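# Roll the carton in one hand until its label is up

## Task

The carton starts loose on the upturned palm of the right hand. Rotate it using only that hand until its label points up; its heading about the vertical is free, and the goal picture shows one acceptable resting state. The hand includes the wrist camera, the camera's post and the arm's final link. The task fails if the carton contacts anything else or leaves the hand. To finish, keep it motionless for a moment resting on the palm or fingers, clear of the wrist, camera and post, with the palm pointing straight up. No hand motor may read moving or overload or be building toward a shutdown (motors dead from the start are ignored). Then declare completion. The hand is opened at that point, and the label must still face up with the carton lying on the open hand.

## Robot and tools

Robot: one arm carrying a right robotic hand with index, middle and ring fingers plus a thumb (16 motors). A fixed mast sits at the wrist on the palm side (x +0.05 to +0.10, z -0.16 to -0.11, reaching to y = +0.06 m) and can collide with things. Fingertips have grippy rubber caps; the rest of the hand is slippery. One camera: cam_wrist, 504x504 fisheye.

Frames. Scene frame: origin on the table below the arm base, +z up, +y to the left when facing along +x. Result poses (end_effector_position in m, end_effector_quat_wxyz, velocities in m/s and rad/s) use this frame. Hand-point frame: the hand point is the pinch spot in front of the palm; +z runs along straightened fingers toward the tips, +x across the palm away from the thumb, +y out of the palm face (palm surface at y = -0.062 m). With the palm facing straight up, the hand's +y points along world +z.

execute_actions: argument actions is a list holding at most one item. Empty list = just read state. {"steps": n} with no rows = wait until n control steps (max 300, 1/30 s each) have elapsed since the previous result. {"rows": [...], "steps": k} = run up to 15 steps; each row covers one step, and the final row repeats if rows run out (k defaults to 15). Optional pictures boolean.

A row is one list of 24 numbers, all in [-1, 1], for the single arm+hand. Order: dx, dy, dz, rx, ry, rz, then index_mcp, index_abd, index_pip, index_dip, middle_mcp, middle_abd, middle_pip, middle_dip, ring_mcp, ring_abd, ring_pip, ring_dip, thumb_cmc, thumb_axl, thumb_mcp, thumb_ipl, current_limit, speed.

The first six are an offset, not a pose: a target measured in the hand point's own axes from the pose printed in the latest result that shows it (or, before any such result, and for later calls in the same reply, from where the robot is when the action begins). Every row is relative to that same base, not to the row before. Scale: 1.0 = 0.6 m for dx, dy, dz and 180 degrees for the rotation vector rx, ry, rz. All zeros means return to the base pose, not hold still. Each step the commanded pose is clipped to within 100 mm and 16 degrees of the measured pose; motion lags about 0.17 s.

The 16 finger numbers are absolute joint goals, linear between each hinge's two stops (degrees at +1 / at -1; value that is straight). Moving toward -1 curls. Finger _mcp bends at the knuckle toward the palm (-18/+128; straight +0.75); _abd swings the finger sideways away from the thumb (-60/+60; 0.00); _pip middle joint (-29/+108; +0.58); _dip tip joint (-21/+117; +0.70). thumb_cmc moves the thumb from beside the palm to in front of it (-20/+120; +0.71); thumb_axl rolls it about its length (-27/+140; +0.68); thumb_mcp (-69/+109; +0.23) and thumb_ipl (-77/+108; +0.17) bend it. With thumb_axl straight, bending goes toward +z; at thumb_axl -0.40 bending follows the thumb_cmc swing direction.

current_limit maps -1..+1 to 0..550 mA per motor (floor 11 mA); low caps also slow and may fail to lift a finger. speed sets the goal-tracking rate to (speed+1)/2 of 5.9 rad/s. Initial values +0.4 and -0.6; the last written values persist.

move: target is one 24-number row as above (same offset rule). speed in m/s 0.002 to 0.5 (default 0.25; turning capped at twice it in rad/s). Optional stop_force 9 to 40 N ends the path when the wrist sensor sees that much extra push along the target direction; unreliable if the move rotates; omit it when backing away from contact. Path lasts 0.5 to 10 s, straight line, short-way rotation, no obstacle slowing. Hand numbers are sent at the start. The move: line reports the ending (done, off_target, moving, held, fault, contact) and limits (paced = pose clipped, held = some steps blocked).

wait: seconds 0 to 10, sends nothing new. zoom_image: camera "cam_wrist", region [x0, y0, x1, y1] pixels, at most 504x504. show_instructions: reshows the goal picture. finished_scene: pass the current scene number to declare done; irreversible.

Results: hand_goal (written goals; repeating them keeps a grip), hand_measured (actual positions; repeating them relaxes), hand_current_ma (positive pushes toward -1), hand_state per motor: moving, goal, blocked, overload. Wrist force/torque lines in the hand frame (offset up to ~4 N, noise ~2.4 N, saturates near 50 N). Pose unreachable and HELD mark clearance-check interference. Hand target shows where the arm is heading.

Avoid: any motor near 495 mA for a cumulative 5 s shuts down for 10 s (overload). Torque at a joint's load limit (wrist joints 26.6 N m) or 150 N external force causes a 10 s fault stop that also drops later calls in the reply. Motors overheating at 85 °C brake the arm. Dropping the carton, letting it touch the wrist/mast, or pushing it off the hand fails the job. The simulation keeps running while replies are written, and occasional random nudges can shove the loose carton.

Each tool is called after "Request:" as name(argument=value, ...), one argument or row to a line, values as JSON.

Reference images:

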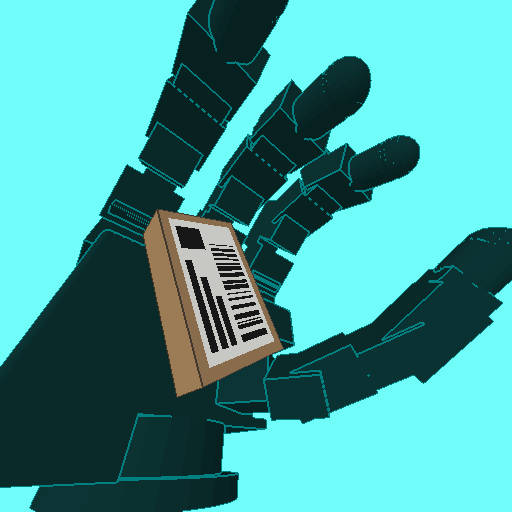

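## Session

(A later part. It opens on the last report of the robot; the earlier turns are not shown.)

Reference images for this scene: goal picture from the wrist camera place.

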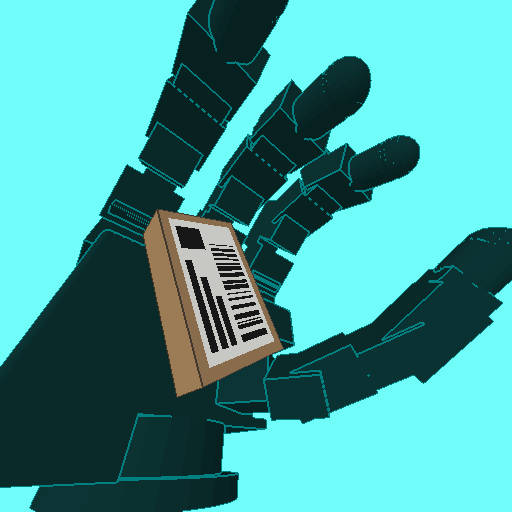

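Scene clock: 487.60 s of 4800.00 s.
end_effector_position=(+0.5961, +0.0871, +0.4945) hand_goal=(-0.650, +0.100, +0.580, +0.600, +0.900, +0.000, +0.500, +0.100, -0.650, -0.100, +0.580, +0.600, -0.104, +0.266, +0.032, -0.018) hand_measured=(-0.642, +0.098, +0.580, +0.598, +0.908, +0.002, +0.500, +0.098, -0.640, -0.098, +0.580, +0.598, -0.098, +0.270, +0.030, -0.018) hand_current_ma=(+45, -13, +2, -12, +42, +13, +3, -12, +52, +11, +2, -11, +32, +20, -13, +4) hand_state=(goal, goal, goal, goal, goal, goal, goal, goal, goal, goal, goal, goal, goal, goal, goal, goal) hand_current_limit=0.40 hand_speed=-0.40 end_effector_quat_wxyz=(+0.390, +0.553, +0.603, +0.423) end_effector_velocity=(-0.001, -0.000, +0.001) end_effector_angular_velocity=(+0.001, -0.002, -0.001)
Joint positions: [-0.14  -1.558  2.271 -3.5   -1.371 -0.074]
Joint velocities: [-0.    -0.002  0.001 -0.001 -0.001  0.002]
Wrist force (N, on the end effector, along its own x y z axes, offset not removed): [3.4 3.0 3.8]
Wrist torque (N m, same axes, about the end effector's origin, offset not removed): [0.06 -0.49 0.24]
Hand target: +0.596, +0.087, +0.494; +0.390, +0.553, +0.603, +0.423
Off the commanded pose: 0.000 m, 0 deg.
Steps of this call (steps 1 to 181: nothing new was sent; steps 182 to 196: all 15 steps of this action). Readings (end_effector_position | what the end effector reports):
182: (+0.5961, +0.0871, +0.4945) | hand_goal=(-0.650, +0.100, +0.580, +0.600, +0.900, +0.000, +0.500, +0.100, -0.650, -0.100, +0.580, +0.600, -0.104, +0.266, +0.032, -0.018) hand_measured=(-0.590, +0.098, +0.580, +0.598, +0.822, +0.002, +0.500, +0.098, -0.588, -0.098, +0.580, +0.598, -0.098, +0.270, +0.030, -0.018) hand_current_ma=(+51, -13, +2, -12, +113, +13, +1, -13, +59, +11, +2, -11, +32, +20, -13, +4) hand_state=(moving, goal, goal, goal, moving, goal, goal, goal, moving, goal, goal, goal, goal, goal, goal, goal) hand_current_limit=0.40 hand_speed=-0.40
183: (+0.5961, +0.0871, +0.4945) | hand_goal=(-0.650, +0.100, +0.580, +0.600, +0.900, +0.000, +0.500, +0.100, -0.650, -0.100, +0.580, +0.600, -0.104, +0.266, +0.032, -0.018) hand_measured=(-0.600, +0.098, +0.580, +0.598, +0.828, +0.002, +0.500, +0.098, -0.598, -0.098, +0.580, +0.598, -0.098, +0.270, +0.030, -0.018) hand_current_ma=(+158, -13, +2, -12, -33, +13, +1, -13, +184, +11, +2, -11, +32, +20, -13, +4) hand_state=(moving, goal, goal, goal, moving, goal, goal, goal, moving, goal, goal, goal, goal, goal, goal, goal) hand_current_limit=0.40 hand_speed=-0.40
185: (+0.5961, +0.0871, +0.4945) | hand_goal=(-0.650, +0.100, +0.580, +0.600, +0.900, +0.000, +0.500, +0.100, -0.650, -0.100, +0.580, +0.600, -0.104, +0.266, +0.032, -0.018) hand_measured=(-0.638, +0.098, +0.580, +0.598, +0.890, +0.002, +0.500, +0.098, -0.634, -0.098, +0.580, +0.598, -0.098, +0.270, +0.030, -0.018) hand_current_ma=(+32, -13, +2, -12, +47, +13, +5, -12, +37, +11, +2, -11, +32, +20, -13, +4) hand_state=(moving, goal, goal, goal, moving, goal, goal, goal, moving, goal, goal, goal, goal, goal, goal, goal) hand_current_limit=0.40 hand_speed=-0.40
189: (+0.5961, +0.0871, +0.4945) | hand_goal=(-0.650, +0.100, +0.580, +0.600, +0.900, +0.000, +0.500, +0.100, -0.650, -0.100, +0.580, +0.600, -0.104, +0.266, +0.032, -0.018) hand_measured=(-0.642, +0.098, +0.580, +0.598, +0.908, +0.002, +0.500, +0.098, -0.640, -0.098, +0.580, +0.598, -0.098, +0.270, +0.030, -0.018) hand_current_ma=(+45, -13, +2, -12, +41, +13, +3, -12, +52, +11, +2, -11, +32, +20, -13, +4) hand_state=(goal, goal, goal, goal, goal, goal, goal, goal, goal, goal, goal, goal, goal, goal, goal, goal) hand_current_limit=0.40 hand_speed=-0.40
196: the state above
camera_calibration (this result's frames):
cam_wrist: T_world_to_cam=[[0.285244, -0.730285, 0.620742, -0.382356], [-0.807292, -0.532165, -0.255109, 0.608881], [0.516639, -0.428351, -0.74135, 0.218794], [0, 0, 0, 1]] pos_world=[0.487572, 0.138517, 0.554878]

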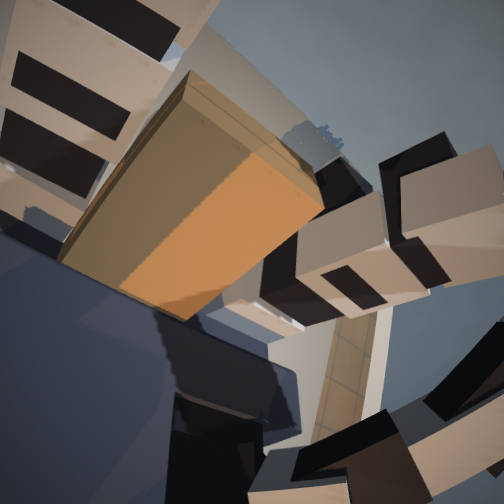

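Request:
execute_actions(
  actions=[
    {"rows": [[0,0,0,0,0,0, -0.65,-0.2,0.58,0.6, 0.9,0,0.5,0.1, -0.65,0.3,0.58,0.6, -0.104,0.266,0.032,-0.018, 0.4,-0.5]], "steps": 15},
  ],
)

Scene clock: 490.03 s of 4800.00 s.
end_effector_position=(+0.5961, +0.0871, +0.4945) hand_goal=(-0.650, -0.200, +0.580, +0.600, +0.900, +0.000, +0.500, +0.100, -0.650, +0.300, +0.580, +0.600, -0.104, +0.266, +0.032, -0.018) hand_measured=(-0.642, -0.190, +0.580, +0.598, +0.908, +0.002, +0.500, +0.098, -0.640, +0.262, +0.580, +0.598, -0.098, +0.270, +0.030, -0.018) hand_current_ma=(+44, +40, +2, -12, +42, +13, +3, -12, +50, -169, +2, -11, +32, +20, -13, +4) hand_state=(goal, goal, goal, goal, goal, goal, goal, goal, goal, blocked, goal, goal, goal, goal, goal, goal) hand_current_limit=0.40 hand_speed=-0.50 end_effector_quat_wxyz=(+0.390, +0.553, +0.603, +0.423) end_effector_velocity=(+0.000, +0.000, +0.000) end_effector_angular_velocity=(+0.000, -0.000, +0.001)
Joint positions: [-0.14  -1.558  2.271 -3.5   -1.371 -0.074]
Joint velocities: [ 0.001  0.001 -0.001 -0.001  0.     0.   ]
Wrist force (N, on the end effector, along its own x y z axes, offset not removed): [0.2 0.9 0.6]
Wrist torque (N m, same axes, about the end effector's origin, offset not removed): [0.21 -0.10 0.19]
Hand target: +0.596, +0.087, +0.494; +0.390, +0.553, +0.603, +0.423
Off the commanded pose: 0.000 m, 0 deg.
Steps of this call (steps 1 to 58: nothing new was sent; steps 59 to 73: all 15 steps of this action). Readings (end_effector_position | what the end effector reports):
59: (+0.5961, +0.0871, +0.4945) | hand_goal=(-0.650, -0.200, +0.580, +0.600, +0.900, +0.000, +0.500, +0.100, -0.650, +0.300, +0.580, +0.600, -0.104, +0.266, +0.032, -0.018) hand_measured=(-0.642, +0.098, +0.580, +0.598, +0.908, +0.002, +0.500, +0.098, -0.640, -0.098, +0.580, +0.598, -0.098, +0.270, +0.030, -0.018) hand_current_ma=(+45, -13, +2, -12, +42, +13, +3, -12, +52, +11, +2, -11, +32, +20, -13, +4) hand_state=(goal, moving, goal, goal, goal, goal, goal, goal, goal, moving, goal, goal, goal, goal, goal, goal) hand_current_limit=0.40 hand_speed=-0.50
60: (+0.5961, +0.0871, +0.4945) | hand_goal=(-0.650, -0.200, +0.580, +0.600, +0.900, +0.000, +0.500, +0.100, -0.650, +0.300, +0.580, +0.600, -0.104, +0.266, +0.032, -0.018) hand_measured=(-0.642, +0.088, +0.580, +0.598, +0.908, +0.002, +0.500, +0.098, -0.640, -0.088, +0.580, +0.598, -0.098, +0.270, +0.030, -0.018) hand_current_ma=(+45, +93, +2, -12, +42, +13, +3, -12, +52, -80, +2, -11, +32, +20, -13, +4) hand_state=(goal, moving, goal, goal, goal, goal, goal, goal, goal, moving, goal, goal, goal, goal, goal, goal) hand_current_limit=0.40 hand_speed=-0.50
62: (+0.5961, +0.0871, +0.4945) | hand_goal=(-0.650, -0.200, +0.580, +0.600, +0.900, +0.000, +0.500, +0.100, -0.650, +0.300, +0.580, +0.600, -0.104, +0.266, +0.032, -0.018) hand_measured=(-0.642, +0.014, +0.580, +0.598, +0.908, +0.002, +0.500, +0.098, -0.640, -0.012, +0.580, +0.598, -0.098, +0.270, +0.030, -0.018) hand_current_ma=(+45, +81, +2, -12, +42, +13, +3, -12, +52, -68, +2, -11, +32, +20, -13, +4) hand_state=(goal, moving, goal, goal, goal, goal, goal, goal, goal, moving, goal, goal, goal, goal, goal, goal) hand_current_limit=0.40 hand_speed=-0.50
66: (+0.5961, +0.0871, +0.4945) | hand_goal=(-0.650, -0.200, +0.580, +0.600, +0.900, +0.000, +0.500, +0.100, -0.650, +0.300, +0.580, +0.600, -0.104, +0.266, +0.032, -0.018) hand_measured=(-0.642, -0.166, +0.580, +0.598, +0.908, +0.002, +0.500, +0.098, -0.640, +0.172, +0.580, +0.598, -0.098, +0.270, +0.030, -0.018) hand_current_ma=(+45, +28, +2, -12, +42, +13, +3, -12, +51, -73, +2, -11, +32, +20, -13, +4) hand_state=(goal, moving, goal, goal, goal, goal, goal, goal, goal, moving, goal, goal, goal, goal, goal, goal) hand_current_limit=0.40 hand_speed=-0.50
73: the state above
camera_calibration (this result's frames):
cam_wrist: T_world_to_cam=[[0.285266, -0.730288, 0.620728, -0.382358], [-0.807301, -0.532164, -0.255083, 0.608874], [0.516613, -0.428348, -0.74137, 0.21881], [0, 0, 0, 1]] pos_world=[0.487578, 0.138516, 0.554872]

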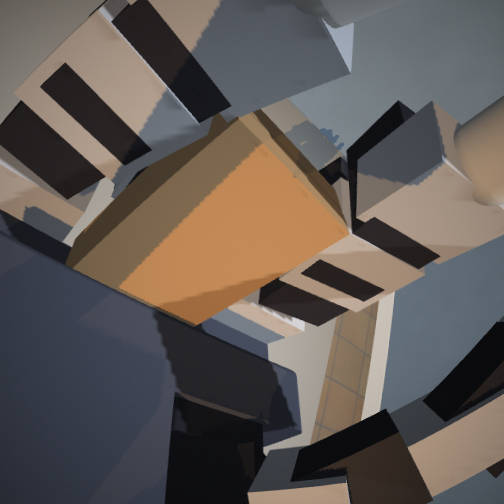

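Request:
execute_actions(
  actions=[
    {"rows": [[0,0,0,0,0,0, -0.65,-0.45,0.58,0.6, 0.9,0,0.5,0.1, -0.65,0.3,0.58,0.6, -0.104,0.266,0.032,-0.018, 0.4,-0.5]], "steps": 15},
  ],
)

Scene clock: 494.23 s of 4800.00 s.
end_effector_position=(+0.5961, +0.0871, +0.4945) hand_goal=(-0.650, -0.450, +0.580, +0.600, +0.900, +0.000, +0.500, +0.100, -0.650, +0.300, +0.580, +0.600, -0.104, +0.266, +0.032, -0.018) hand_measured=(-0.642, -0.202, +0.580, +0.598, +0.908, +0.002, +0.500, +0.098, -0.640, +0.262, +0.580, +0.598, -0.098, +0.270, +0.030, -0.018) hand_current_ma=(+44, +385, +2, -12, +42, +13, +3, -12, +50, -169, +2, -11, +32, +20, -13, +4) hand_state=(goal, blocked, goal, goal, goal, goal, goal, goal, goal, blocked, goal, goal, goal, goal, goal, goal) hand_current_limit=0.40 hand_speed=-0.50 end_effector_quat_wxyz=(+0.390, +0.553, +0.603, +0.423) end_effector_velocity=(+0.000, +0.001, -0.001) end_effector_angular_velocity=(+0.001, +0.001, +0.001)
Joint positions: [-0.14  -1.558  2.271 -3.5   -1.371 -0.074]
Joint velocities: [ 0.001  0.002 -0.001  0.     0.     0.001]
Wrist force (N, on the end effector, along its own x y z axes, offset not removed): [4.3 -2.6 3.8]
Wrist torque (N m, same axes, about the end effector's origin, offset not removed): [-0.69 -0.72 0.28]
Hand target: +0.596, +0.087, +0.494; +0.390, +0.553, +0.603, +0.423
Off the commanded pose: 0.000 m, 0 deg.
Steps of this call (steps 1 to 111: nothing new was sent; steps 112 to 126: all 15 steps of this action). Readings (end_effector_position | what the end effector reports):
112: (+0.5961, +0.0871, +0.4945) | hand_goal=(-0.650, -0.450, +0.580, +0.600, +0.900, +0.000, +0.500, +0.100, -0.650, +0.300, +0.580, +0.600, -0.104, +0.266, +0.032, -0.018) hand_measured=(-0.642, -0.190, +0.580, +0.598, +0.908, +0.002, +0.500, +0.098, -0.640, +0.262, +0.580, +0.598, -0.098, +0.270, +0.030, -0.018) hand_current_ma=(+44, +40, +2, -12, +42, +13, +3, -12, +50, -169, +2, -11, +32, +20, -13, +4) hand_state=(goal, moving, goal, goal, goal, goal, goal, goal, goal, blocked, goal, goal, goal, goal, goal, goal) hand_current_limit=0.40 hand_speed=-0.50
113: (+0.5961, +0.0871, +0.4945) | hand_goal=(-0.650, -0.450, +0.580, +0.600, +0.900, +0.000, +0.500, +0.100, -0.650, +0.300, +0.580, +0.600, -0.104, +0.266, +0.032, -0.018) hand_measured=(-0.642, -0.196, +0.580, +0.598, +0.908, +0.002, +0.500, +0.098, -0.640, +0.262, +0.580, +0.598, -0.098, +0.270, +0.030, -0.018) hand_current_ma=(+44, +242, +2, -12, +42, +13, +3, -12, +50, -169, +2, -11, +32, +20, -13, +4) hand_state=(goal, moving, goal, goal, goal, goal, goal, goal, goal, blocked, goal, goal, goal, goal, goal, goal) hand_current_limit=0.40 hand_speed=-0.50
115: (+0.5961, +0.0871, +0.4945) | hand_goal=(-0.650, -0.450, +0.580, +0.600, +0.900, +0.000, +0.500, +0.100, -0.650, +0.300, +0.580, +0.600, -0.104, +0.266, +0.032, -0.018) hand_measured=(-0.642, -0.202, +0.580, +0.598, +0.908, +0.002, +0.500, +0.098, -0.640, +0.262, +0.580, +0.598, -0.098, +0.270, +0.030, -0.018) hand_current_ma=(+44, +385, +2, -12, +42, +13, +3, -12, +50, -169, +2, -11, +32, +20, -13, +4) hand_state=(goal, moving, goal, goal, goal, goal, goal, goal, goal, blocked, goal, goal, goal, goal, goal, goal) hand_current_limit=0.40 hand_speed=-0.50
119: (+0.5961, +0.0871, +0.4945) | hand_goal=(-0.650, -0.450, +0.580, +0.600, +0.900, +0.000, +0.500, +0.100, -0.650, +0.300, +0.580, +0.600, -0.104, +0.266, +0.032, -0.018) hand_measured=(-0.642, -0.202, +0.580, +0.598, +0.908, +0.002, +0.500, +0.098, -0.640, +0.262, +0.580, +0.598, -0.098, +0.270, +0.030, -0.018) hand_current_ma=(+44, +385, +2, -12, +42, +13, +3, -12, +50, -169, +2, -11, +32, +20, -13, +4) hand_state=(goal, blocked, goal, goal, goal, goal, goal, goal, goal, blocked, goal, goal, goal, goal, goal, goal) hand_current_limit=0.40 hand_speed=-0.50
126: the state above
camera_calibration (this result's frames):
cam_wrist: T_world_to_cam=[[0.285244, -0.730285, 0.620742, -0.382356], [-0.807292, -0.532165, -0.255109, 0.608881], [0.516639, -0.428351, -0.74135, 0.218794], [0, 0, 0, 1]] pos_world=[0.487572, 0.138517, 0.554878]

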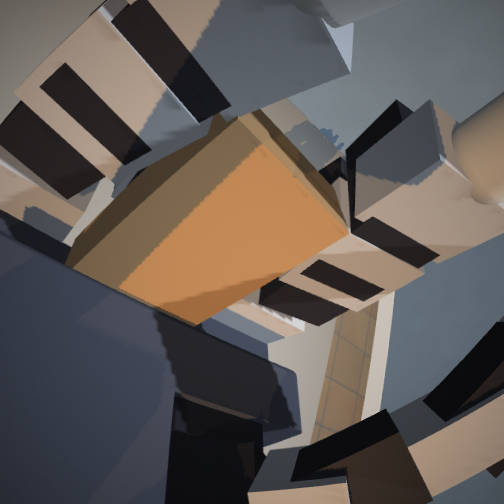

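Request:
zoom_image(
  camera="cam_wrist",
  region=[40, 60, 400, 360],
)

Region (40, 60, 400, 360) of cam_wrist's 504x504 image, scaled by 1.400, with more detail than that image has.

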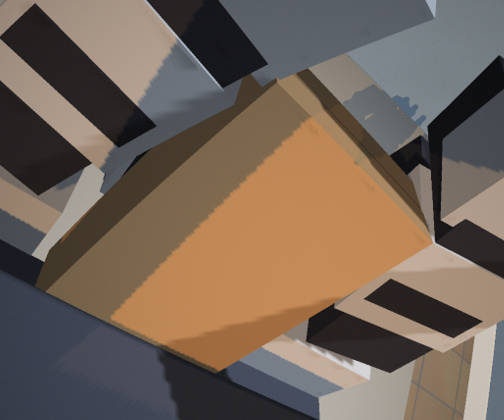

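Request:
execute_actions(
  actions=[
    {"rows": [[0,0,0,0,0,0, -0.35,-0.45,0.58,0.6, 1.0,0,0.5,0.1, -0.35,0.45,0.58,0.6, -0.104,0.266,0.032,-0.018, 0.4,-0.7]], "steps": 15},
  ],
)

Scene clock: 518.03 s of 4800.00 s.
end_effector_position=(+0.5961, +0.0871, +0.4945) hand_goal=(-0.350, -0.450, +0.580, +0.600, +1.000, +0.000, +0.500, +0.100, -0.350, +0.450, +0.580, +0.600, -0.104, +0.266, +0.032, -0.018) hand_measured=(-0.370, -0.254, +0.576, +0.598, +1.000, +0.002, +0.500, +0.098, -0.386, +0.302, +0.578, +0.600, -0.098, +0.270, +0.030, -0.018) hand_current_ma=(-36, +325, -21, -12, +1, +13, +4, -12, -113, -341, -15, -5, +32, +20, -13, +4) hand_state=(moving, moving, goal, goal, goal, goal, goal, goal, moving, moving, goal, goal, goal, goal, goal, goal) hand_current_limit=0.40 hand_speed=-0.70 end_effector_quat_wxyz=(+0.390, +0.553, +0.603, +0.423) end_effector_velocity=(-0.000, +0.000, -0.000) end_effector_angular_velocity=(-0.001, -0.000, +0.001)
Joint positions: [-0.14  -1.558  2.271 -3.5   -1.371 -0.074]
Joint velocities: [ 0.001 -0.     0.001 -0.001 -0.    -0.001]
Wrist force (N, on the end effector, along its own x y z axes, offset not removed): [-0.9 -2.4 1.7]
Wrist torque (N m, same axes, about the end effector's origin, offset not removed): [-0.53 0.11 -0.07]
Hand target: +0.596, +0.087, +0.494; +0.390, +0.553, +0.603, +0.423
Off the commanded pose: 0.000 m, 0 deg.
Steps of this call (steps 1 to 699: nothing new was sent; steps 700 to 714: all 15 steps of this action). Readings (end_effector_position | what the end effector reports):
700: (+0.5961, +0.0871, +0.4945) | hand_goal=(-0.350, -0.450, +0.580, +0.600, +1.000, +0.000, +0.500, +0.100, -0.350, +0.450, +0.580, +0.600, -0.104, +0.266, +0.032, -0.018) hand_measured=(-0.642, -0.202, +0.580, +0.598, +0.908, +0.002, +0.500, +0.098, -0.640, +0.262, +0.580, +0.598, -0.098, +0.270, +0.030, -0.018) hand_current_ma=(+44, +385, +2, -12, +42, +13, +3, -12, +50, -169, +2, -11, +32, +20, -13, +4) hand_state=(moving, blocked, goal, goal, moving, goal, goal, goal, moving, moving, goal, goal, goal, goal, goal, goal) hand_current_limit=0.40 hand_speed=-0.70
701: (+0.5961, +0.0871, +0.4945) | hand_goal=(-0.350, -0.450, +0.580, +0.600, +1.000, +0.000, +0.500, +0.100, -0.350, +0.450, +0.580, +0.600, -0.104, +0.266, +0.032, -0.018) hand_measured=(-0.638, -0.202, +0.580, +0.598, +0.914, +0.002, +0.500, +0.098, -0.638, +0.262, +0.580, +0.598, -0.098, +0.270, +0.030, -0.018) hand_current_ma=(-35, +380, +2, -12, -3, +13, +3, -12, -35, -336, +2, -11, +32, +20, -13, +4) hand_state=(moving, blocked, goal, goal, moving, goal, goal, goal, moving, moving, goal, goal, goal, goal, goal, goal) hand_current_limit=0.40 hand_speed=-0.70
703: (+0.5961, +0.0871, +0.4945) | hand_goal=(-0.350, -0.450, +0.580, +0.600, +1.000, +0.000, +0.500, +0.100, -0.350, +0.450, +0.580, +0.600, -0.104, +0.266, +0.032, -0.018) hand_measured=(-0.610, -0.210, +0.580, +0.598, +0.952, +0.002, +0.500, +0.098, -0.608, +0.266, +0.580, +0.598, -0.098, +0.270, +0.030, -0.018) hand_current_ma=(-106, +346, -3, -12, +6, +13, +3, -12, -78, -385, -1, -11, +32, +20, -13, +4) hand_state=(moving, moving, goal, goal, moving, goal, goal, goal, moving, blocked, goal, goal, goal, goal, goal, goal) hand_current_limit=0.40 hand_speed=-0.70
707: (+0.5961, +0.0871, +0.4945) | hand_goal=(-0.350, -0.450, +0.580, +0.600, +1.000, +0.000, +0.500, +0.100, -0.350, +0.450, +0.580, +0.600, -0.104, +0.266, +0.032, -0.018) hand_measured=(-0.538, -0.236, +0.578, +0.598, +1.000, +0.002, +0.500, +0.098, -0.530, +0.272, +0.578, +0.598, -0.098, +0.270, +0.030, -0.018) hand_current_ma=(-179, +341, -16, -12, -2, +13, +4, -12, -155, -373, -6, -2, +32, +20, -13, +4) hand_state=(moving, moving, goal, goal, moving, goal, goal, goal, moving, moving, goal, moving, goal, goal, goal, goal) hand_current_limit=0.40 hand_speed=-0.70
714: the state above
camera_calibration (this result's frames):
cam_wrist: T_world_to_cam=[[0.285266, -0.730288, 0.620728, -0.382358], [-0.807301, -0.532164, -0.255083, 0.608874], [0.516613, -0.428348, -0.74137, 0.21881], [0, 0, 0, 1]] pos_world=[0.487578, 0.138516, 0.554873]

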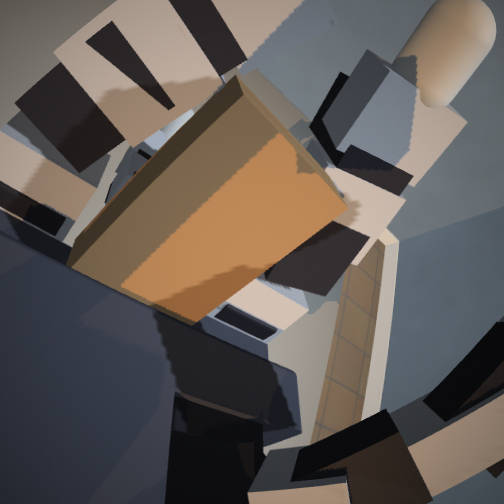

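Request:
execute_actions(
  actions=[],
)

Scene clock: 519.80 s of 4800.00 s.
end_effector_position=(+0.5961, +0.0871, +0.4945) hand_goal=(-0.350, -0.450, +0.580, +0.600, +1.000, +0.000, +0.500, +0.100, -0.350, +0.450, +0.580, +0.600, -0.104, +0.266, +0.032, -0.018) hand_measured=(-0.344, -0.366, +0.580, +0.598, +1.000, +0.002, +0.500, +0.098, -0.346, +0.410, +0.578, +0.600, -0.098, +0.270, +0.030, -0.018) hand_current_ma=(+30, +373, -5, -12, +1, +12, +4, -12, +20, -185, -6, -5, +32, +20, -13, +4) hand_state=(goal, blocked, goal, goal, goal, goal, goal, goal, goal, blocked, goal, goal, goal, goal, goal, goal) hand_current_limit=0.40 hand_speed=-0.70 end_effector_quat_wxyz=(+0.390, +0.553, +0.603, +0.423) end_effector_velocity=(-0.001, +0.000, +0.001) end_effector_angular_velocity=(+0.001, -0.002, +0.000)
Joint positions: [-0.14  -1.558  2.271 -3.5   -1.371 -0.074]
Joint velocities: [ 0.    -0.002  0.     0.     0.     0.001]
Wrist force (N, on the end effector, along its own x y z axes, offset not removed): [5.2 0.6 1.6]
Wrist torque (N m, same axes, about the end effector's origin, offset not removed): [-0.17 -0.42 0.42]
Hand target: +0.596, +0.087, +0.494; +0.390, +0.553, +0.603, +0.423
Off the commanded pose: 0.000 m, 0 deg.
Steps of this call (steps 1 to 53: nothing new was sent). Readings (end_effector_position | what the end effector reports):
1: (+0.5961, +0.0871, +0.4945) | hand_goal=(-0.350, -0.450, +0.580, +0.600, +1.000, +0.000, +0.500, +0.100, -0.350, +0.450, +0.580, +0.600, -0.104, +0.266, +0.032, -0.018) hand_measured=(-0.362, -0.262, +0.576, +0.598, +1.000, +0.002, +0.500, +0.098, -0.376, +0.308, +0.578, +0.600, -0.098, +0.270, +0.030, -0.018) hand_current_ma=(+8, +270, -11, -11, +1, +13, +4, -12, -99, -328, -15, -5, +32, +20, -13, +4) hand_state=(moving, moving, moving, goal, goal, goal, goal, goal, moving, moving, goal, goal, goal, goal, goal, goal) hand_current_limit=0.40 hand_speed=-0.70
2: (+0.5961, +0.0871, +0.4945) | hand_goal=(-0.350, -0.450, +0.580, +0.600, +1.000, +0.000, +0.500, +0.100, -0.350, +0.450, +0.580, +0.600, -0.104, +0.266, +0.032, -0.018) hand_measured=(-0.352, -0.300, +0.578, +0.598, +1.000, +0.002, +0.500, +0.098, -0.364, +0.344, +0.578, +0.600, -0.098, +0.270, +0.030, -0.018) hand_current_ma=(+27, +35, -4, -12, +1, +13, +4, -12, +19, -23, -5, -5, +32, +20, -13, +4) hand_state=(moving, moving, moving, goal, goal, goal, goal, goal, moving, moving, moving, goal, goal, goal, goal, goal) hand_current_limit=0.40 hand_speed=-0.70
4: (+0.5961, +0.0871, +0.4945) | hand_goal=(-0.350, -0.450, +0.580, +0.600, +1.000, +0.000, +0.500, +0.100, -0.350, +0.450, +0.580, +0.600, -0.104, +0.266, +0.032, -0.018) hand_measured=(-0.346, -0.366, +0.578, +0.598, +1.000, +0.002, +0.500, +0.098, -0.348, +0.410, +0.578, +0.600, -0.098, +0.270, +0.030, -0.018) hand_current_ma=(+29, +242, -3, -12, +1, +13, +4, -12, +22, -225, -6, -5, +32, +20, -13, +4) hand_state=(moving, moving, goal, goal, goal, goal, goal, goal, moving, moving, goal, goal, goal, goal, goal, goal) hand_current_limit=0.40 hand_speed=-0.70
8: (+0.5961, +0.0871, +0.4945) | hand_goal=(-0.350, -0.450, +0.580, +0.600, +1.000, +0.000, +0.500, +0.100, -0.350, +0.450, +0.580, +0.600, -0.104, +0.266, +0.032, -0.018) hand_measured=(-0.344, -0.366, +0.580, +0.598, +1.000, +0.002, +0.500, +0.098, -0.346, +0.410, +0.578, +0.600, -0.098, +0.270, +0.030, -0.018) hand_current_ma=(+30, +376, -5, -12, +1, +12, +4, -12, +19, -185, -6, -5, +32, +20, -13, +4) hand_state=(goal, moving, goal, goal, goal, goal, goal, goal, goal, blocked, goal, goal, goal, goal, goal, goal) hand_current_limit=0.40 hand_speed=-0.70
53: the state above
camera_calibration (this result's frames):
cam_wrist: T_world_to_cam=[[0.285244, -0.730285, 0.620741, -0.382356], [-0.807292, -0.532165, -0.255109, 0.608881], [0.516639, -0.428351, -0.74135, 0.218794], [0, 0, 0, 1]] pos_world=[0.487572, 0.138517, 0.554878]

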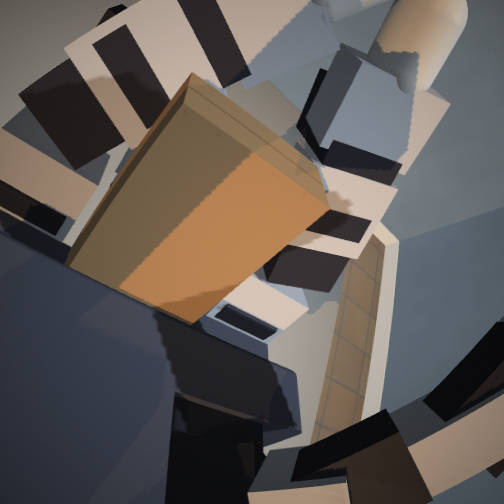

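Request:
move(
  target=[0,-0.2,-0.03,0.25,0,0, -0.45,-0.3,0.58,-0.1, 1.0,0,0.5,0.1, -0.45,0.33,0.58,-0.1, -0.104,0.266,0.032,-0.018, 0.4,-0.6],
  speed=0.25,
)

Scene clock: 552.70 s of 4800.00 s.
end_effector_position=(+0.5390, +0.0821, +0.3878) hand_goal=(-0.450, -0.300, +0.580, -0.100, +1.000, +0.000, +0.500, +0.100, -0.450, +0.330, +0.580, -0.100, -0.104, +0.266, +0.032, -0.018) hand_measured=(-0.436, -0.306, +0.580, -0.098, +1.000, +0.002, +0.500, +0.098, -0.434, +0.334, +0.580, -0.098, -0.098, +0.270, +0.030, -0.018) hand_current_ma=(+77, -23, +0, +13, +1, +12, +4, -12, +88, +20, +0, +13, +32, +20, -13, +4) hand_state=(goal, goal, goal, goal, goal, goal, goal, goal, goal, goal, goal, goal, goal, goal, goal, goal) hand_current_limit=0.40 hand_speed=-0.60 end_effector_quat_wxyz=(+0.149, +0.660, +0.719, +0.160) end_effector_velocity=(-0.000, +0.000, -0.001) end_effector_angular_velocity=(-0.001, +0.010, +0.001)
Joint positions: [-0.133 -1.84   2.157 -2.32  -1.485 -0.188]
Joint velocities: [ 0.     0.001 -0.004  0.013 -0.001 -0.001]
Wrist force (N, on the end effector, along its own x y z axes, offset not removed): [3.4 1.9 4.9]
Wrist torque (N m, same axes, about the end effector's origin, offset not removed): [-0.14 -0.34 0.31]
Hand target: +0.539, +0.082, +0.388; +0.149, +0.660, +0.719, +0.160
Off the commanded pose: 0.000 m, 0 deg.
move: done
camera_calibration (this result's frames):
cam_wrist: T_world_to_cam=[[0.657044, -0.698741, 0.28294, -0.375512], [-0.73981, -0.525559, 0.420082, 0.234097], [-0.144827, -0.485334, -0.862251, 0.575125], [0, 0, 0, 1]] pos_world=[0.503209, 0.139774, 0.503809]

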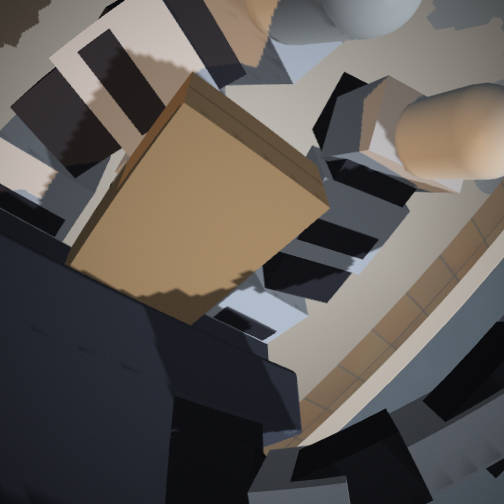

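Request:
execute_actions(
  actions=[
    {"rows": [[0,0,0,0,0,0, -0.45,0.0,0.58,0.3, 1.0,0,0.5,0.1, -0.45,-0.08,0.58,0.3, -0.104,0.266,0.032,-0.018, 0.4,-0.3],[0,0,0,0,0,0, -0.45,0.0,0.58,0.3, 1.0,0,0.5,0.1, -0.45,-0.08,0.58,0.3, -0.104,0.266,0.032,-0.018, 0.4,-0.3],[0,0,0,0,0,0, -0.45,0.0,0.58,0.3, 1.0,0,0.5,0.1, -0.45,-0.08,0.58,0.3, -0.104,0.266,0.032,-0.018, 0.4,-0.3],[0,0,0,0,0,0, -0.45,0.0,0.58,0.3, 1.0,0,0.5,0.1, -0.45,-0.08,0.58,0.3, -0.104,0.266,0.032,-0.018, 0.4,-0.3],[0,0,0,0,0,0, -0.45,0.0,0.58,0.3, 1.0,0,0.5,0.1, -0.45,-0.08,0.58,0.3, -0.104,0.266,0.032,-0.018, 0.4,-0.3],[0,0,0,0,0,0, -0.45,0.0,0.58,0.3, 1.0,0,0.5,0.1, -0.45,-0.08,0.58,0.3, -0.104,0.266,0.032,-0.018, 0.4,-0.3],[0,0,0,0,0,0, -0.45,0.0,0.58,0.3, 1.0,0,0.5,0.1, -0.45,-0.08,0.58,0.3, -0.104,0.266,0.032,-0.018, 0.4,-0.3],[0,0,0,0,0,0, -0.45,0.0,0.58,0.3, 1.0,0,0.5,0.1, -0.45,-0.08,0.58,0.3, -0.104,0.266,0.032,-0.018, 0.4,-0.3],[0,0,0,0,0,0, -0.7,0.0,0.58,0.5, 1.0,0,0.5,0.1, -0.7,-0.08,0.58,0.5, -0.104,0.266,0.032,-0.018, 0.4,-0.3]], "steps": 15},
  ],
)

Request:
execute_actions(
  actions=[
    {"rows": [[0,0,0,0,0,0, -0.7,0.0,0.58,0.5, 1.0,0,0.5,0.1, -0.7,-0.08,0.58,0.5, -0.104,0.266,0.032,-0.018, 0.4,-0.3],[0,0,0,0,0,0, -0.7,0.0,0.58,0.5, 1.0,0,0.5,0.1, -0.7,-0.08,0.58,0.5, -0.104,0.266,0.032,-0.018, 0.4,-0.3],[0,0,0,0,0,0, -0.7,0.0,0.58,0.5, 1.0,0,0.5,0.1, -0.7,-0.08,0.58,0.5, -0.104,0.266,0.032,-0.018, 0.4,-0.3],[0,0,0,0,0,0, -0.7,0.0,0.58,0.5, 1.0,0,0.5,0.1, -0.7,-0.08,0.58,0.5, -0.104,0.266,0.032,-0.018, 0.4,-0.3],[0,0,0,0,0,0, -0.7,-0.05,0.58,0.5, 1.0,0,0.5,0.1, -0.7,0.45,0.58,0.5, -0.104,0.266,0.032,-0.018, 0.4,-0.5]], "steps": 15},
  ],
)

Request:
execute_actions(
  actions=[
    {"steps": 12},
  ],
)

Scene clock: 567.13 s of 4800.00 s.
end_effector_position=(+0.5390, +0.0821, +0.3877) hand_goal=(-0.700, +0.000, +0.580, +0.500, +1.000, +0.000, +0.500, +0.100, -0.700, -0.080, +0.580, +0.500, -0.104, +0.266, +0.032, -0.018) hand_measured=(-0.584, -0.004, +0.580, +0.468, +1.000, +0.002, +0.500, +0.098, -0.564, -0.078, +0.580, +0.470, -0.098, +0.270, +0.030, -0.018) hand_current_ma=(+173, -16, +3, -35, +1, +12, +4, -12, +198, +13, +3, -32, +32, +20, -14, +4) hand_state=(moving, goal, goal, moving, goal, goal, goal, goal, moving, goal, goal, moving, goal, goal, goal, goal) hand_current_limit=0.40 hand_speed=-0.30 end_effector_quat_wxyz=(+0.149, +0.660, +0.719, +0.160) end_effector_velocity=(-0.000, +0.001, -0.000) end_effector_angular_velocity=(-0.001, +0.000, +0.002)
Joint positions: [-0.133 -1.84   2.157 -2.32  -1.485 -0.188]
Joint velocities: [ 0.001 -0.001  0.001 -0.    -0.    -0.001]
Wrist force (N, on the end effector, along its own x y z axes, offset not removed): [6.2 1.1 4.6]
Wrist torque (N m, same axes, about the end effector's origin, offset not removed): [-0.15 -1.16 0.52]
Hand target: +0.539, +0.082, +0.388; +0.149, +0.660, +0.719, +0.160
Off the commanded pose: 0.000 m, 0 deg.
Steps of this call (steps 1 to 418: nothing new was sent; steps 419 to 433: all 15 steps of this action). Readings (end_effector_position | what the end effector reports):
419: (+0.5390, +0.0821, +0.3876) | hand_goal=(-0.450, +0.000, +0.580, +0.300, +1.000, +0.000, +0.500, +0.100, -0.450, -0.080, +0.580, +0.300, -0.104, +0.266, +0.032, -0.018) hand_measured=(-0.436, -0.306, +0.580, -0.098, +1.000, +0.002, +0.500, +0.098, -0.434, +0.334, +0.580, -0.098, -0.098, +0.270, +0.030, -0.018) hand_current_ma=(+77, -23, +0, +13, +1, +12, +4, -12, +88, +20, +0, +13, +32, +20, -13, +4) hand_state=(goal, moving, goal, moving, goal, goal, goal, goal, goal, moving, goal, moving, goal, goal, goal, goal) hand_current_limit=0.40 hand_speed=-0.30
420: (+0.5390, +0.0821, +0.3876) | hand_goal=(-0.450, +0.000, +0.580, +0.300, +1.000, +0.000, +0.500, +0.100, -0.450, -0.080, +0.580, +0.300, -0.104, +0.266, +0.032, -0.018) hand_measured=(-0.436, -0.290, +0.580, -0.084, +1.000, +0.002, +0.500, +0.098, -0.434, +0.318, +0.580, -0.084, -0.098, +0.270, +0.030, -0.018) hand_current_ma=(+77, -129, +0, -88, +1, +12, +4, -12, +88, +109, +0, -88, +32, +20, -13, +4) hand_state=(goal, moving, goal, moving, goal, goal, goal, goal, goal, moving, goal, moving, goal, goal, goal, goal) hand_current_limit=0.40 hand_speed=-0.30
422: (+0.5391, +0.0821, +0.3878) | hand_goal=(-0.450, +0.000, +0.580, +0.300, +1.000, +0.000, +0.500, +0.100, -0.450, -0.080, +0.580, +0.300, -0.104, +0.266, +0.032, -0.018) hand_measured=(-0.436, -0.202, +0.580, -0.008, +1.000, +0.002, +0.500, +0.098, -0.434, +0.228, +0.580, -0.006, -0.098, +0.270, +0.030, -0.018) hand_current_ma=(+77, -96, +0, -72, +1, +12, +4, -12, +88, +83, +0, -72, +32, +20, -13, +4) hand_state=(goal, moving, goal, moving, goal, goal, goal, goal, goal, moving, goal, moving, goal, goal, goal, goal) hand_current_limit=0.40 hand_speed=-0.30
426: (+0.5391, +0.0821, +0.3877) | hand_goal=(-0.450, +0.000, +0.580, +0.300, +1.000, +0.000, +0.500, +0.100, -0.450, -0.080, +0.580, +0.300, -0.104, +0.266, +0.032, -0.018) hand_measured=(-0.436, -0.020, +0.580, +0.166, +1.000, +0.002, +0.500, +0.098, -0.434, +0.022, +0.580, +0.168, -0.098, +0.270, +0.030, -0.018) hand_current_ma=(+77, -4, +1, -66, +1, +12, +4, -12, +88, +72, +1, -67, +32, +20, -13, +4) hand_state=(goal, moving, goal, moving, goal, goal, goal, goal, goal, moving, goal, moving, goal, goal, goal, goal) hand_current_limit=0.40 hand_speed=-0.30
433: the state above
camera_calibration (this result's frames):
cam_wrist: T_world_to_cam=[[0.657113, -0.698703, 0.282872, -0.375508], [-0.739736, -0.5256, 0.420161, 0.234075], [-0.14489, -0.485344, -0.862234, 0.575122], [0, 0, 0, 1]] pos_world=[0.503235, 0.139794, 0.503762]

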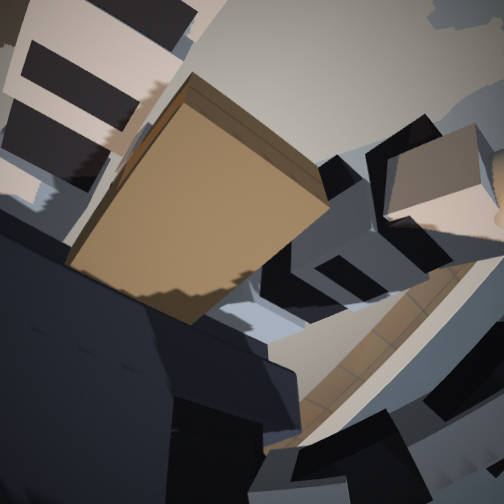

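Scene clock: 567.63 s of 4800.00 s.
end_effector_position=(+0.5390, +0.0821, +0.3877) hand_goal=(-0.700, -0.050, +0.580, +0.500, +1.000, +0.000, +0.500, +0.100, -0.700, +0.450, +0.580, +0.500, -0.104, +0.266, +0.032, -0.018) hand_measured=(-0.678, -0.046, +0.580, +0.498, +1.000, +0.002, +0.500, +0.098, -0.674, +0.330, +0.580, +0.498, -0.098, +0.270, +0.030, -0.018) hand_current_ma=(+122, +15, +3, -12, +1, +12, +4, -12, +142, -88, +3, -11, +32, +20, -14, +4) hand_state=(blocked, goal, goal, goal, goal, goal, goal, goal, blocked, moving, goal, goal, goal, goal, goal, goal) hand_current_limit=0.40 hand_speed=-0.50 end_effector_quat_wxyz=(+0.149, +0.660, +0.719, +0.160) end_effector_velocity=(+0.000, -0.000, -0.000) end_effector_angular_velocity=(-0.000, +0.001, +0.000)
Joint positions: [-0.133 -1.84   2.157 -2.32  -1.485 -0.188]
Joint velocities: [-0.     0.     0.     0.    -0.    -0.001]
Wrist force (N, on the end effector, along its own x y z axes, offset not removed): [3.8 -1.0 8.0]
Wrist torque (N m, same axes, about the end effector's origin, offset not removed): [-0.62 -0.66 0.40]
Hand target: +0.539, +0.082, +0.388; +0.149, +0.660, +0.719, +0.160
Off the commanded pose: 0.000 m, 0 deg.
Steps of this call (steps 1 to 15: all 15 steps of this action). Readings (end_effector_position | what the end effector reports):
1: (+0.5390, +0.0821, +0.3877) | hand_goal=(-0.700, +0.000, +0.580, +0.500, +1.000, +0.000, +0.500, +0.100, -0.700, -0.080, +0.580, +0.500, -0.104, +0.266, +0.032, -0.018) hand_measured=(-0.612, -0.004, +0.580, +0.488, +1.000, +0.002, +0.500, +0.098, -0.590, -0.078, +0.580, +0.490, -0.098, +0.270, +0.030, -0.018) hand_current_ma=(+175, -16, +3, -8, +1, +12, +4, -12, +200, +13, +3, -8, +32, +20, -14, +4) hand_state=(moving, goal, goal, moving, goal, goal, goal, goal, moving, goal, goal, moving, goal, goal, goal, goal) hand_current_limit=0.40 hand_speed=-0.30
2: (+0.5390, +0.0821, +0.3877) | hand_goal=(-0.700, +0.000, +0.580, +0.500, +1.000, +0.000, +0.500, +0.100, -0.700, -0.080, +0.580, +0.500, -0.104, +0.266, +0.032, -0.018) hand_measured=(-0.642, -0.004, +0.580, +0.496, +1.000, +0.002, +0.500, +0.098, -0.616, -0.078, +0.580, +0.496, -0.098, +0.270, +0.030, -0.018) hand_current_ma=(+170, -16, +3, -10, +1, +12, +4, -12, +195, +13, +3, -10, +32, +20, -14, +4) hand_state=(moving, goal, goal, moving, goal, goal, goal, goal, moving, goal, goal, moving, goal, goal, goal, goal) hand_current_limit=0.40 hand_speed=-0.30
4: (+0.5390, +0.0821, +0.3877) | hand_goal=(-0.700, +0.000, +0.580, +0.500, +1.000, +0.000, +0.500, +0.100, -0.700, -0.080, +0.580, +0.500, -0.104, +0.266, +0.032, -0.018) hand_measured=(-0.676, -0.004, +0.580, +0.498, +1.000, +0.002, +0.500, +0.098, -0.664, -0.078, +0.580, +0.498, -0.098, +0.270, +0.030, -0.018) hand_current_ma=(+112, -16, +3, -12, +1, +12, +4, -12, +122, +13, +3, -13, +32, +20, -14, +4) hand_state=(moving, goal, goal, goal, goal, goal, goal, goal, moving, goal, goal, goal, goal, goal, goal, goal) hand_current_limit=0.40 hand_speed=-0.30
8: (+0.5390, +0.0821, +0.3877) | hand_goal=(-0.700, -0.050, +0.580, +0.500, +1.000, +0.000, +0.500, +0.100, -0.700, +0.450, +0.580, +0.500, -0.104, +0.266, +0.032, -0.018) hand_measured=(-0.678, -0.044, +0.580, +0.498, +1.000, +0.002, +0.500, +0.098, -0.674, +0.008, +0.580, +0.498, -0.098, +0.270, +0.030, -0.018) hand_current_ma=(+122, +11, +3, -12, +1, +12, +4, -12, +142, -67, +3, -12, +32, +20, -14, +4) hand_state=(blocked, moving, goal, goal, goal, goal, goal, goal, blocked, moving, goal, goal, goal, goal, goal, goal) hand_current_limit=0.40 hand_speed=-0.50
15: the state above
camera_calibration (this result's frames):
cam_wrist: T_world_to_cam=[[0.657111, -0.698702, 0.28288, -0.375509], [-0.739741, -0.525604, 0.420147, 0.23408], [-0.144875, -0.485341, -0.862238, 0.575121], [0, 0, 0, 1]] pos_world=[0.50323, 0.139795, 0.503768]

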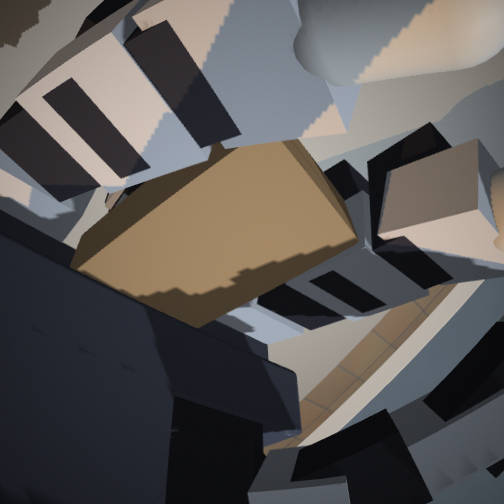

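Scene clock: 568.03 s of 4800.00 s.
end_effector_position=(+0.5390, +0.0821, +0.3877) hand_goal=(-0.700, -0.050, +0.580, +0.500, +1.000, +0.000, +0.500, +0.100, -0.700, +0.450, +0.580, +0.500, -0.104, +0.266, +0.032, -0.018) hand_measured=(-0.678, -0.038, +0.580, +0.498, +1.000, +0.002, +0.500, +0.098, -0.674, +0.366, +0.582, +0.498, -0.098, +0.270, +0.030, -0.018) hand_current_ma=(+122, +55, +3, -12, +1, +12, +4, -12, +142, -383, +6, -8, +32, +20, -14, +4) hand_state=(blocked, goal, goal, goal, goal, goal, goal, goal, blocked, blocked, goal, goal, goal, goal, goal, goal) hand_current_limit=0.40 hand_speed=-0.50 end_effector_quat_wxyz=(+0.149, +0.660, +0.719, +0.160) end_effector_velocity=(+0.000, +0.000, +0.001) end_effector_angular_velocity=(-0.000, -0.002, +0.001)
Joint positions: [-0.133 -1.84   2.157 -2.32  -1.485 -0.188]
Joint velocities: [ 0.001 -0.001 -0.002  0.001  0.    -0.   ]
Wrist force (N, on the end effector, along its own x y z axes, offset not removed): [0.7 1.1 3.0]
Wrist torque (N m, same axes, about the end effector's origin, offset not removed): [-0.07 -0.25 0.23]
Hand target: +0.539, +0.082, +0.388; +0.149, +0.660, +0.719, +0.160
Off the commanded pose: 0.000 m, 0 deg.
Steps of this call (steps 1 to 12: nothing new was sent). Readings (end_effector_position | what the end effector reports):
1: (+0.5390, +0.0821, +0.3877) | hand_goal=(-0.700, -0.050, +0.580, +0.500, +1.000, +0.000, +0.500, +0.100, -0.700, +0.450, +0.580, +0.500, -0.104, +0.266, +0.032, -0.018) hand_measured=(-0.678, -0.044, +0.580, +0.498, +1.000, +0.002, +0.500, +0.098, -0.674, +0.364, +0.580, +0.498, -0.098, +0.270, +0.030, -0.018) hand_current_ma=(+122, +56, +3, -12, +1, +12, +4, -12, +142, -385, +6, -9, +32, +20, -14, +4) hand_state=(blocked, moving, goal, goal, goal, goal, goal, goal, blocked, moving, goal, goal, goal, goal, goal, goal) hand_current_limit=0.40 hand_speed=-0.50
2: (+0.5390, +0.0821, +0.3877) | hand_goal=(-0.700, -0.050, +0.580, +0.500, +1.000, +0.000, +0.500, +0.100, -0.700, +0.450, +0.580, +0.500, -0.104, +0.266, +0.032, -0.018) hand_measured=(-0.678, -0.040, +0.580, +0.498, +1.000, +0.002, +0.500, +0.098, -0.674, +0.364, +0.580, +0.498, -0.098, +0.270, +0.030, -0.018) hand_current_ma=(+122, +59, +3, -12, +1, +12, +4, -12, +142, -385, +6, -8, +32, +20, -14, +4) hand_state=(blocked, moving, goal, goal, goal, goal, goal, goal, blocked, blocked, goal, goal, goal, goal, goal, goal) hand_current_limit=0.40 hand_speed=-0.50
4: (+0.5390, +0.0821, +0.3877) | hand_goal=(-0.700, -0.050, +0.580, +0.500, +1.000, +0.000, +0.500, +0.100, -0.700, +0.450, +0.580, +0.500, -0.104, +0.266, +0.032, -0.018) hand_measured=(-0.678, -0.038, +0.580, +0.498, +1.000, +0.002, +0.500, +0.098, -0.674, +0.366, +0.582, +0.498, -0.098, +0.270, +0.030, -0.018) hand_current_ma=(+122, +55, +3, -12, +1, +12, +4, -12, +142, -385, +6, -8, +32, +20, -14, +4) hand_state=(blocked, goal, goal, goal, goal, goal, goal, goal, blocked, blocked, goal, goal, goal, goal, goal, goal) hand_current_limit=0.40 hand_speed=-0.50
8: (+0.5390, +0.0821, +0.3877) | hand_goal=(-0.700, -0.050, +0.580, +0.500, +1.000, +0.000, +0.500, +0.100, -0.700, +0.450, +0.580, +0.500, -0.104, +0.266, +0.032, -0.018) hand_measured=(-0.678, -0.038, +0.580, +0.498, +1.000, +0.002, +0.500, +0.098, -0.674, +0.366, +0.582, +0.498, -0.098, +0.270, +0.030, -0.018) hand_current_ma=(+122, +55, +3, -12, +1, +12, +4, -12, +142, -383, +6, -8, +32, +20, -14, +4) hand_state=(blocked, goal, goal, goal, goal, goal, goal, goal, blocked, blocked, goal, goal, goal, goal, goal, goal) hand_current_limit=0.40 hand_speed=-0.50
12: the state above
camera_calibration (this result's frames):
cam_wrist: T_world_to_cam=[[0.657111, -0.698702, 0.28288, -0.375509], [-0.739741, -0.525604, 0.420148, 0.23408], [-0.144875, -0.485341, -0.862238, 0.575121], [0, 0, 0, 1]] pos_world=[0.50323, 0.139795, 0.503768]

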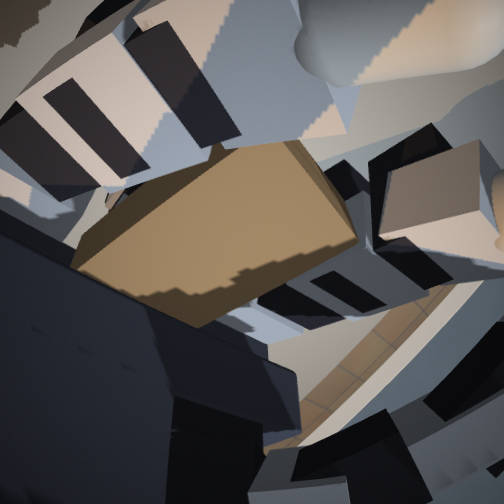

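Request:
move(
  target=[0,-0.119,0.008,0.111,0,0, -0.68,-0.05,0.58,0.5, 1.0,0,-0.4,-0.2, -0.68,0.45,0.58,0.5, -0.104,0.266,0.032,-0.018, 0.4,-0.5],
  speed=0.2,
)

Scene clock: 603.37 s of 4800.00 s.
end_effector_position=(+0.4769, +0.0767, +0.3530) hand_goal=(-0.680, -0.050, +0.580, +0.500, +1.000, +0.000, -0.400, -0.200, -0.680, +0.450, +0.580, +0.500, -0.104, +0.266, +0.032, -0.018) hand_measured=(-0.672, -0.036, +0.580, +0.498, +1.000, +0.002, -0.392, -0.196, -0.668, +0.366, +0.582, +0.498, -0.100, +0.270, +0.030, -0.018) hand_current_ma=(+46, +58, +3, -11, +1, +12, +40, +23, +63, -378, +6, -8, +20, +20, -16, +4) hand_state=(goal, goal, goal, goal, goal, goal, goal, goal, goal, blocked, goal, goal, goal, goal, goal, goal) hand_current_limit=0.40 hand_speed=-0.50 end_effector_quat_wxyz=(+0.032, +0.675, +0.736, +0.033) end_effector_velocity=(-0.001, +0.000, -0.002) end_effector_angular_velocity=(-0.000, +0.010, +0.002)
Joint positions: [-0.129 -1.877  2.058 -1.842 -1.554 -0.202]
Joint velocities: [ 0.001  0.003 -0.002  0.009 -0.001 -0.002]
Wrist force (N, on the end effector, along its own x y z axes, offset not removed): [2.3 1.5 6.1]
Wrist torque (N m, same axes, about the end effector's origin, offset not removed): [-0.12 -0.52 -0.04]
Hand target: +0.477, +0.077, +0.353; +0.032, +0.675, +0.736, +0.033
Off the commanded pose: 0.000 m, 0 deg.
move: done
camera_calibration (this result's frames):
cam_wrist: T_world_to_cam=[[0.717464, -0.693724, 0.0631838, -0.280241], [-0.550495, -0.509069, 0.661667, 0.023111], [-0.42685, -0.509505, -0.747131, 0.629263], [0, 0, 0, 1]] pos_world=[0.482386, 0.137967, 0.472556]

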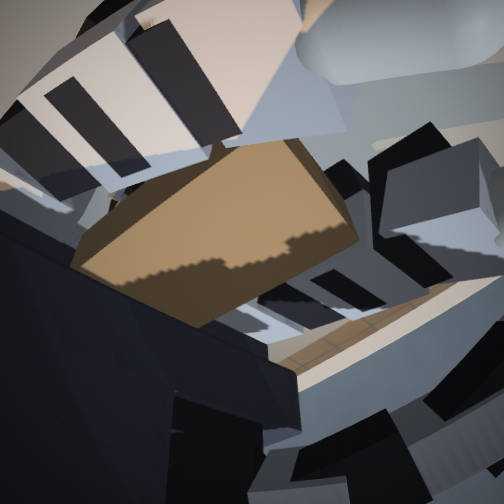

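Request:
execute_actions(
  actions=[
    {"rows": [[0,0,0,0,0,0, -0.68,-0.4,0.58,0.5, 1.0,0,-0.4,-0.2, -0.68,0.12,0.58,0.5, -0.104,0.266,0.032,-0.018, 0.4,-0.6]], "steps": 15},
  ],
)

Scene clock: 606.00 s of 4800.00 s.
end_effector_position=(+0.4769, +0.0767, +0.3530) hand_goal=(-0.680, -0.400, +0.580, +0.500, +1.000, +0.000, -0.400, -0.200, -0.680, +0.120, +0.580, +0.500, -0.104, +0.266, +0.032, -0.018) hand_measured=(-0.664, -0.284, +0.584, +0.502, +1.000, +0.002, -0.392, -0.196, -0.668, +0.124, +0.582, +0.498, -0.100, +0.270, +0.030, -0.018) hand_current_ma=(+85, +385, +25, +8, +1, +12, +40, +23, +64, +16, +6, -8, +19, +20, -16, +4) hand_state=(goal, blocked, goal, goal, goal, goal, goal, goal, goal, goal, goal, goal, goal, goal, goal, goal) hand_current_limit=0.40 hand_speed=-0.60 end_effector_quat_wxyz=(+0.032, +0.675, +0.736, +0.033) end_effector_velocity=(-0.000, +0.001, -0.002) end_effector_angular_velocity=(+0.001, +0.003, +0.001)
Joint positions: [-0.129 -1.877  2.058 -1.842 -1.554 -0.202]
Joint velocities: [ 0.001  0.002  0.002 -0.001  0.     0.   ]
Wrist force (N, on the end effector, along its own x y z axes, offset not removed): [1.6 1.3 -1.0]
Wrist torque (N m, same axes, about the end effector's origin, offset not removed): [0.32 -0.35 0.03]
Hand target: +0.477, +0.077, +0.353; +0.032, +0.675, +0.736, +0.033
Off the commanded pose: 0.000 m, 0 deg.
Steps of this call (steps 1 to 64: nothing new was sent; steps 65 to 79: all 15 steps of this action). Readings (end_effector_position | what the end effector reports):
65: (+0.4768, +0.0767, +0.3529) | hand_goal=(-0.680, -0.400, +0.580, +0.500, +1.000, +0.000, -0.400, -0.200, -0.680, +0.120, +0.580, +0.500, -0.104, +0.266, +0.032, -0.018) hand_measured=(-0.672, -0.036, +0.580, +0.498, +1.000, +0.002, -0.392, -0.196, -0.668, +0.366, +0.582, +0.498, -0.100, +0.270, +0.030, -0.018) hand_current_ma=(+46, +58, +3, -11, +1, +12, +40, +23, +63, -378, +6, -8, +19, +20, -16, +4) hand_state=(goal, moving, goal, goal, goal, goal, goal, goal, goal, moving, goal, goal, goal, goal, goal, goal) hand_current_limit=0.40 hand_speed=-0.60
66: (+0.4768, +0.0767, +0.3529) | hand_goal=(-0.680, -0.400, +0.580, +0.500, +1.000, +0.000, -0.400, -0.200, -0.680, +0.120, +0.580, +0.500, -0.104, +0.266, +0.032, -0.018) hand_measured=(-0.672, -0.040, +0.580, +0.498, +1.000, +0.002, -0.392, -0.196, -0.668, +0.366, +0.582, +0.498, -0.100, +0.270, +0.030, -0.018) hand_current_ma=(+47, +234, +3, -11, +1, +12, +40, +23, +64, -159, +6, -8, +19, +20, -16, +4) hand_state=(goal, moving, goal, goal, goal, goal, goal, goal, goal, moving, goal, goal, goal, goal, goal, goal) hand_current_limit=0.40 hand_speed=-0.60
68: (+0.4769, +0.0767, +0.3530) | hand_goal=(-0.680, -0.400, +0.580, +0.500, +1.000, +0.000, -0.400, -0.200, -0.680, +0.120, +0.580, +0.500, -0.104, +0.266, +0.032, -0.018) hand_measured=(-0.670, -0.064, +0.580, +0.498, +1.000, +0.002, -0.392, -0.196, -0.668, +0.342, +0.582, +0.498, -0.100, +0.270, +0.030, -0.018) hand_current_ma=(+57, +244, +4, -11, +1, +12, +40, +23, +64, -19, +6, -8, +19, +20, -16, +4) hand_state=(moving, moving, goal, goal, goal, goal, goal, goal, goal, moving, goal, goal, goal, goal, goal, goal) hand_current_limit=0.40 hand_speed=-0.60
72: (+0.4770, +0.0767, +0.3531) | hand_goal=(-0.680, -0.400, +0.580, +0.500, +1.000, +0.000, -0.400, -0.200, -0.680, +0.120, +0.580, +0.500, -0.104, +0.266, +0.032, -0.018) hand_measured=(-0.670, -0.208, +0.580, +0.498, +1.000, +0.002, -0.392, -0.196, -0.668, +0.228, +0.582, +0.498, -0.100, +0.270, +0.030, -0.018) hand_current_ma=(+55, +88, +4, -11, +1, +12, +40, +23, +64, +58, +6, -8, +19, +20, -16, +4) hand_state=(goal, moving, goal, goal, goal, goal, goal, goal, goal, moving, goal, goal, goal, goal, goal, goal) hand_current_limit=0.40 hand_speed=-0.60
79: the state above
camera_calibration (this result's frames):
cam_wrist: T_world_to_cam=[[0.717417, -0.693781, 0.0630865, -0.2802], [-0.550448, -0.509028, 0.661739, 0.0231036], [-0.426989, -0.509469, -0.747075, 0.62927], [0, 0, 0, 1]] pos_world=[0.482429, 0.137956, 0.4725]

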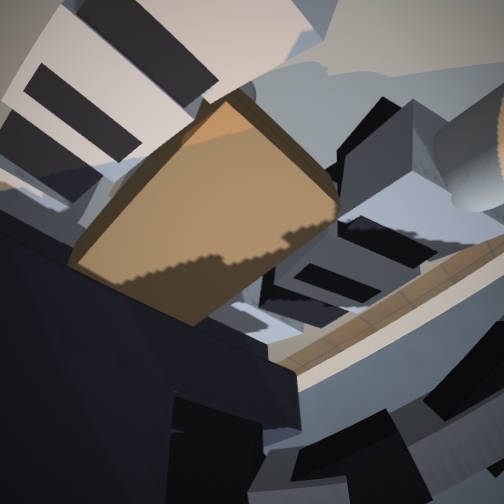

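Request:
zoom_image(
  camera="cam_wrist",
  region=[40, 60, 400, 360],
)

Region (40, 60, 400, 360) of cam_wrist's 504x504 image, scaled by 1.400, with more detail than that image has.

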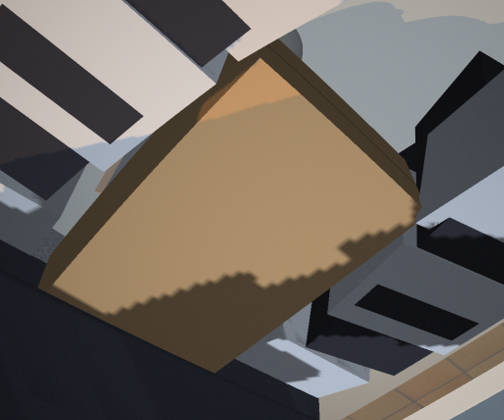

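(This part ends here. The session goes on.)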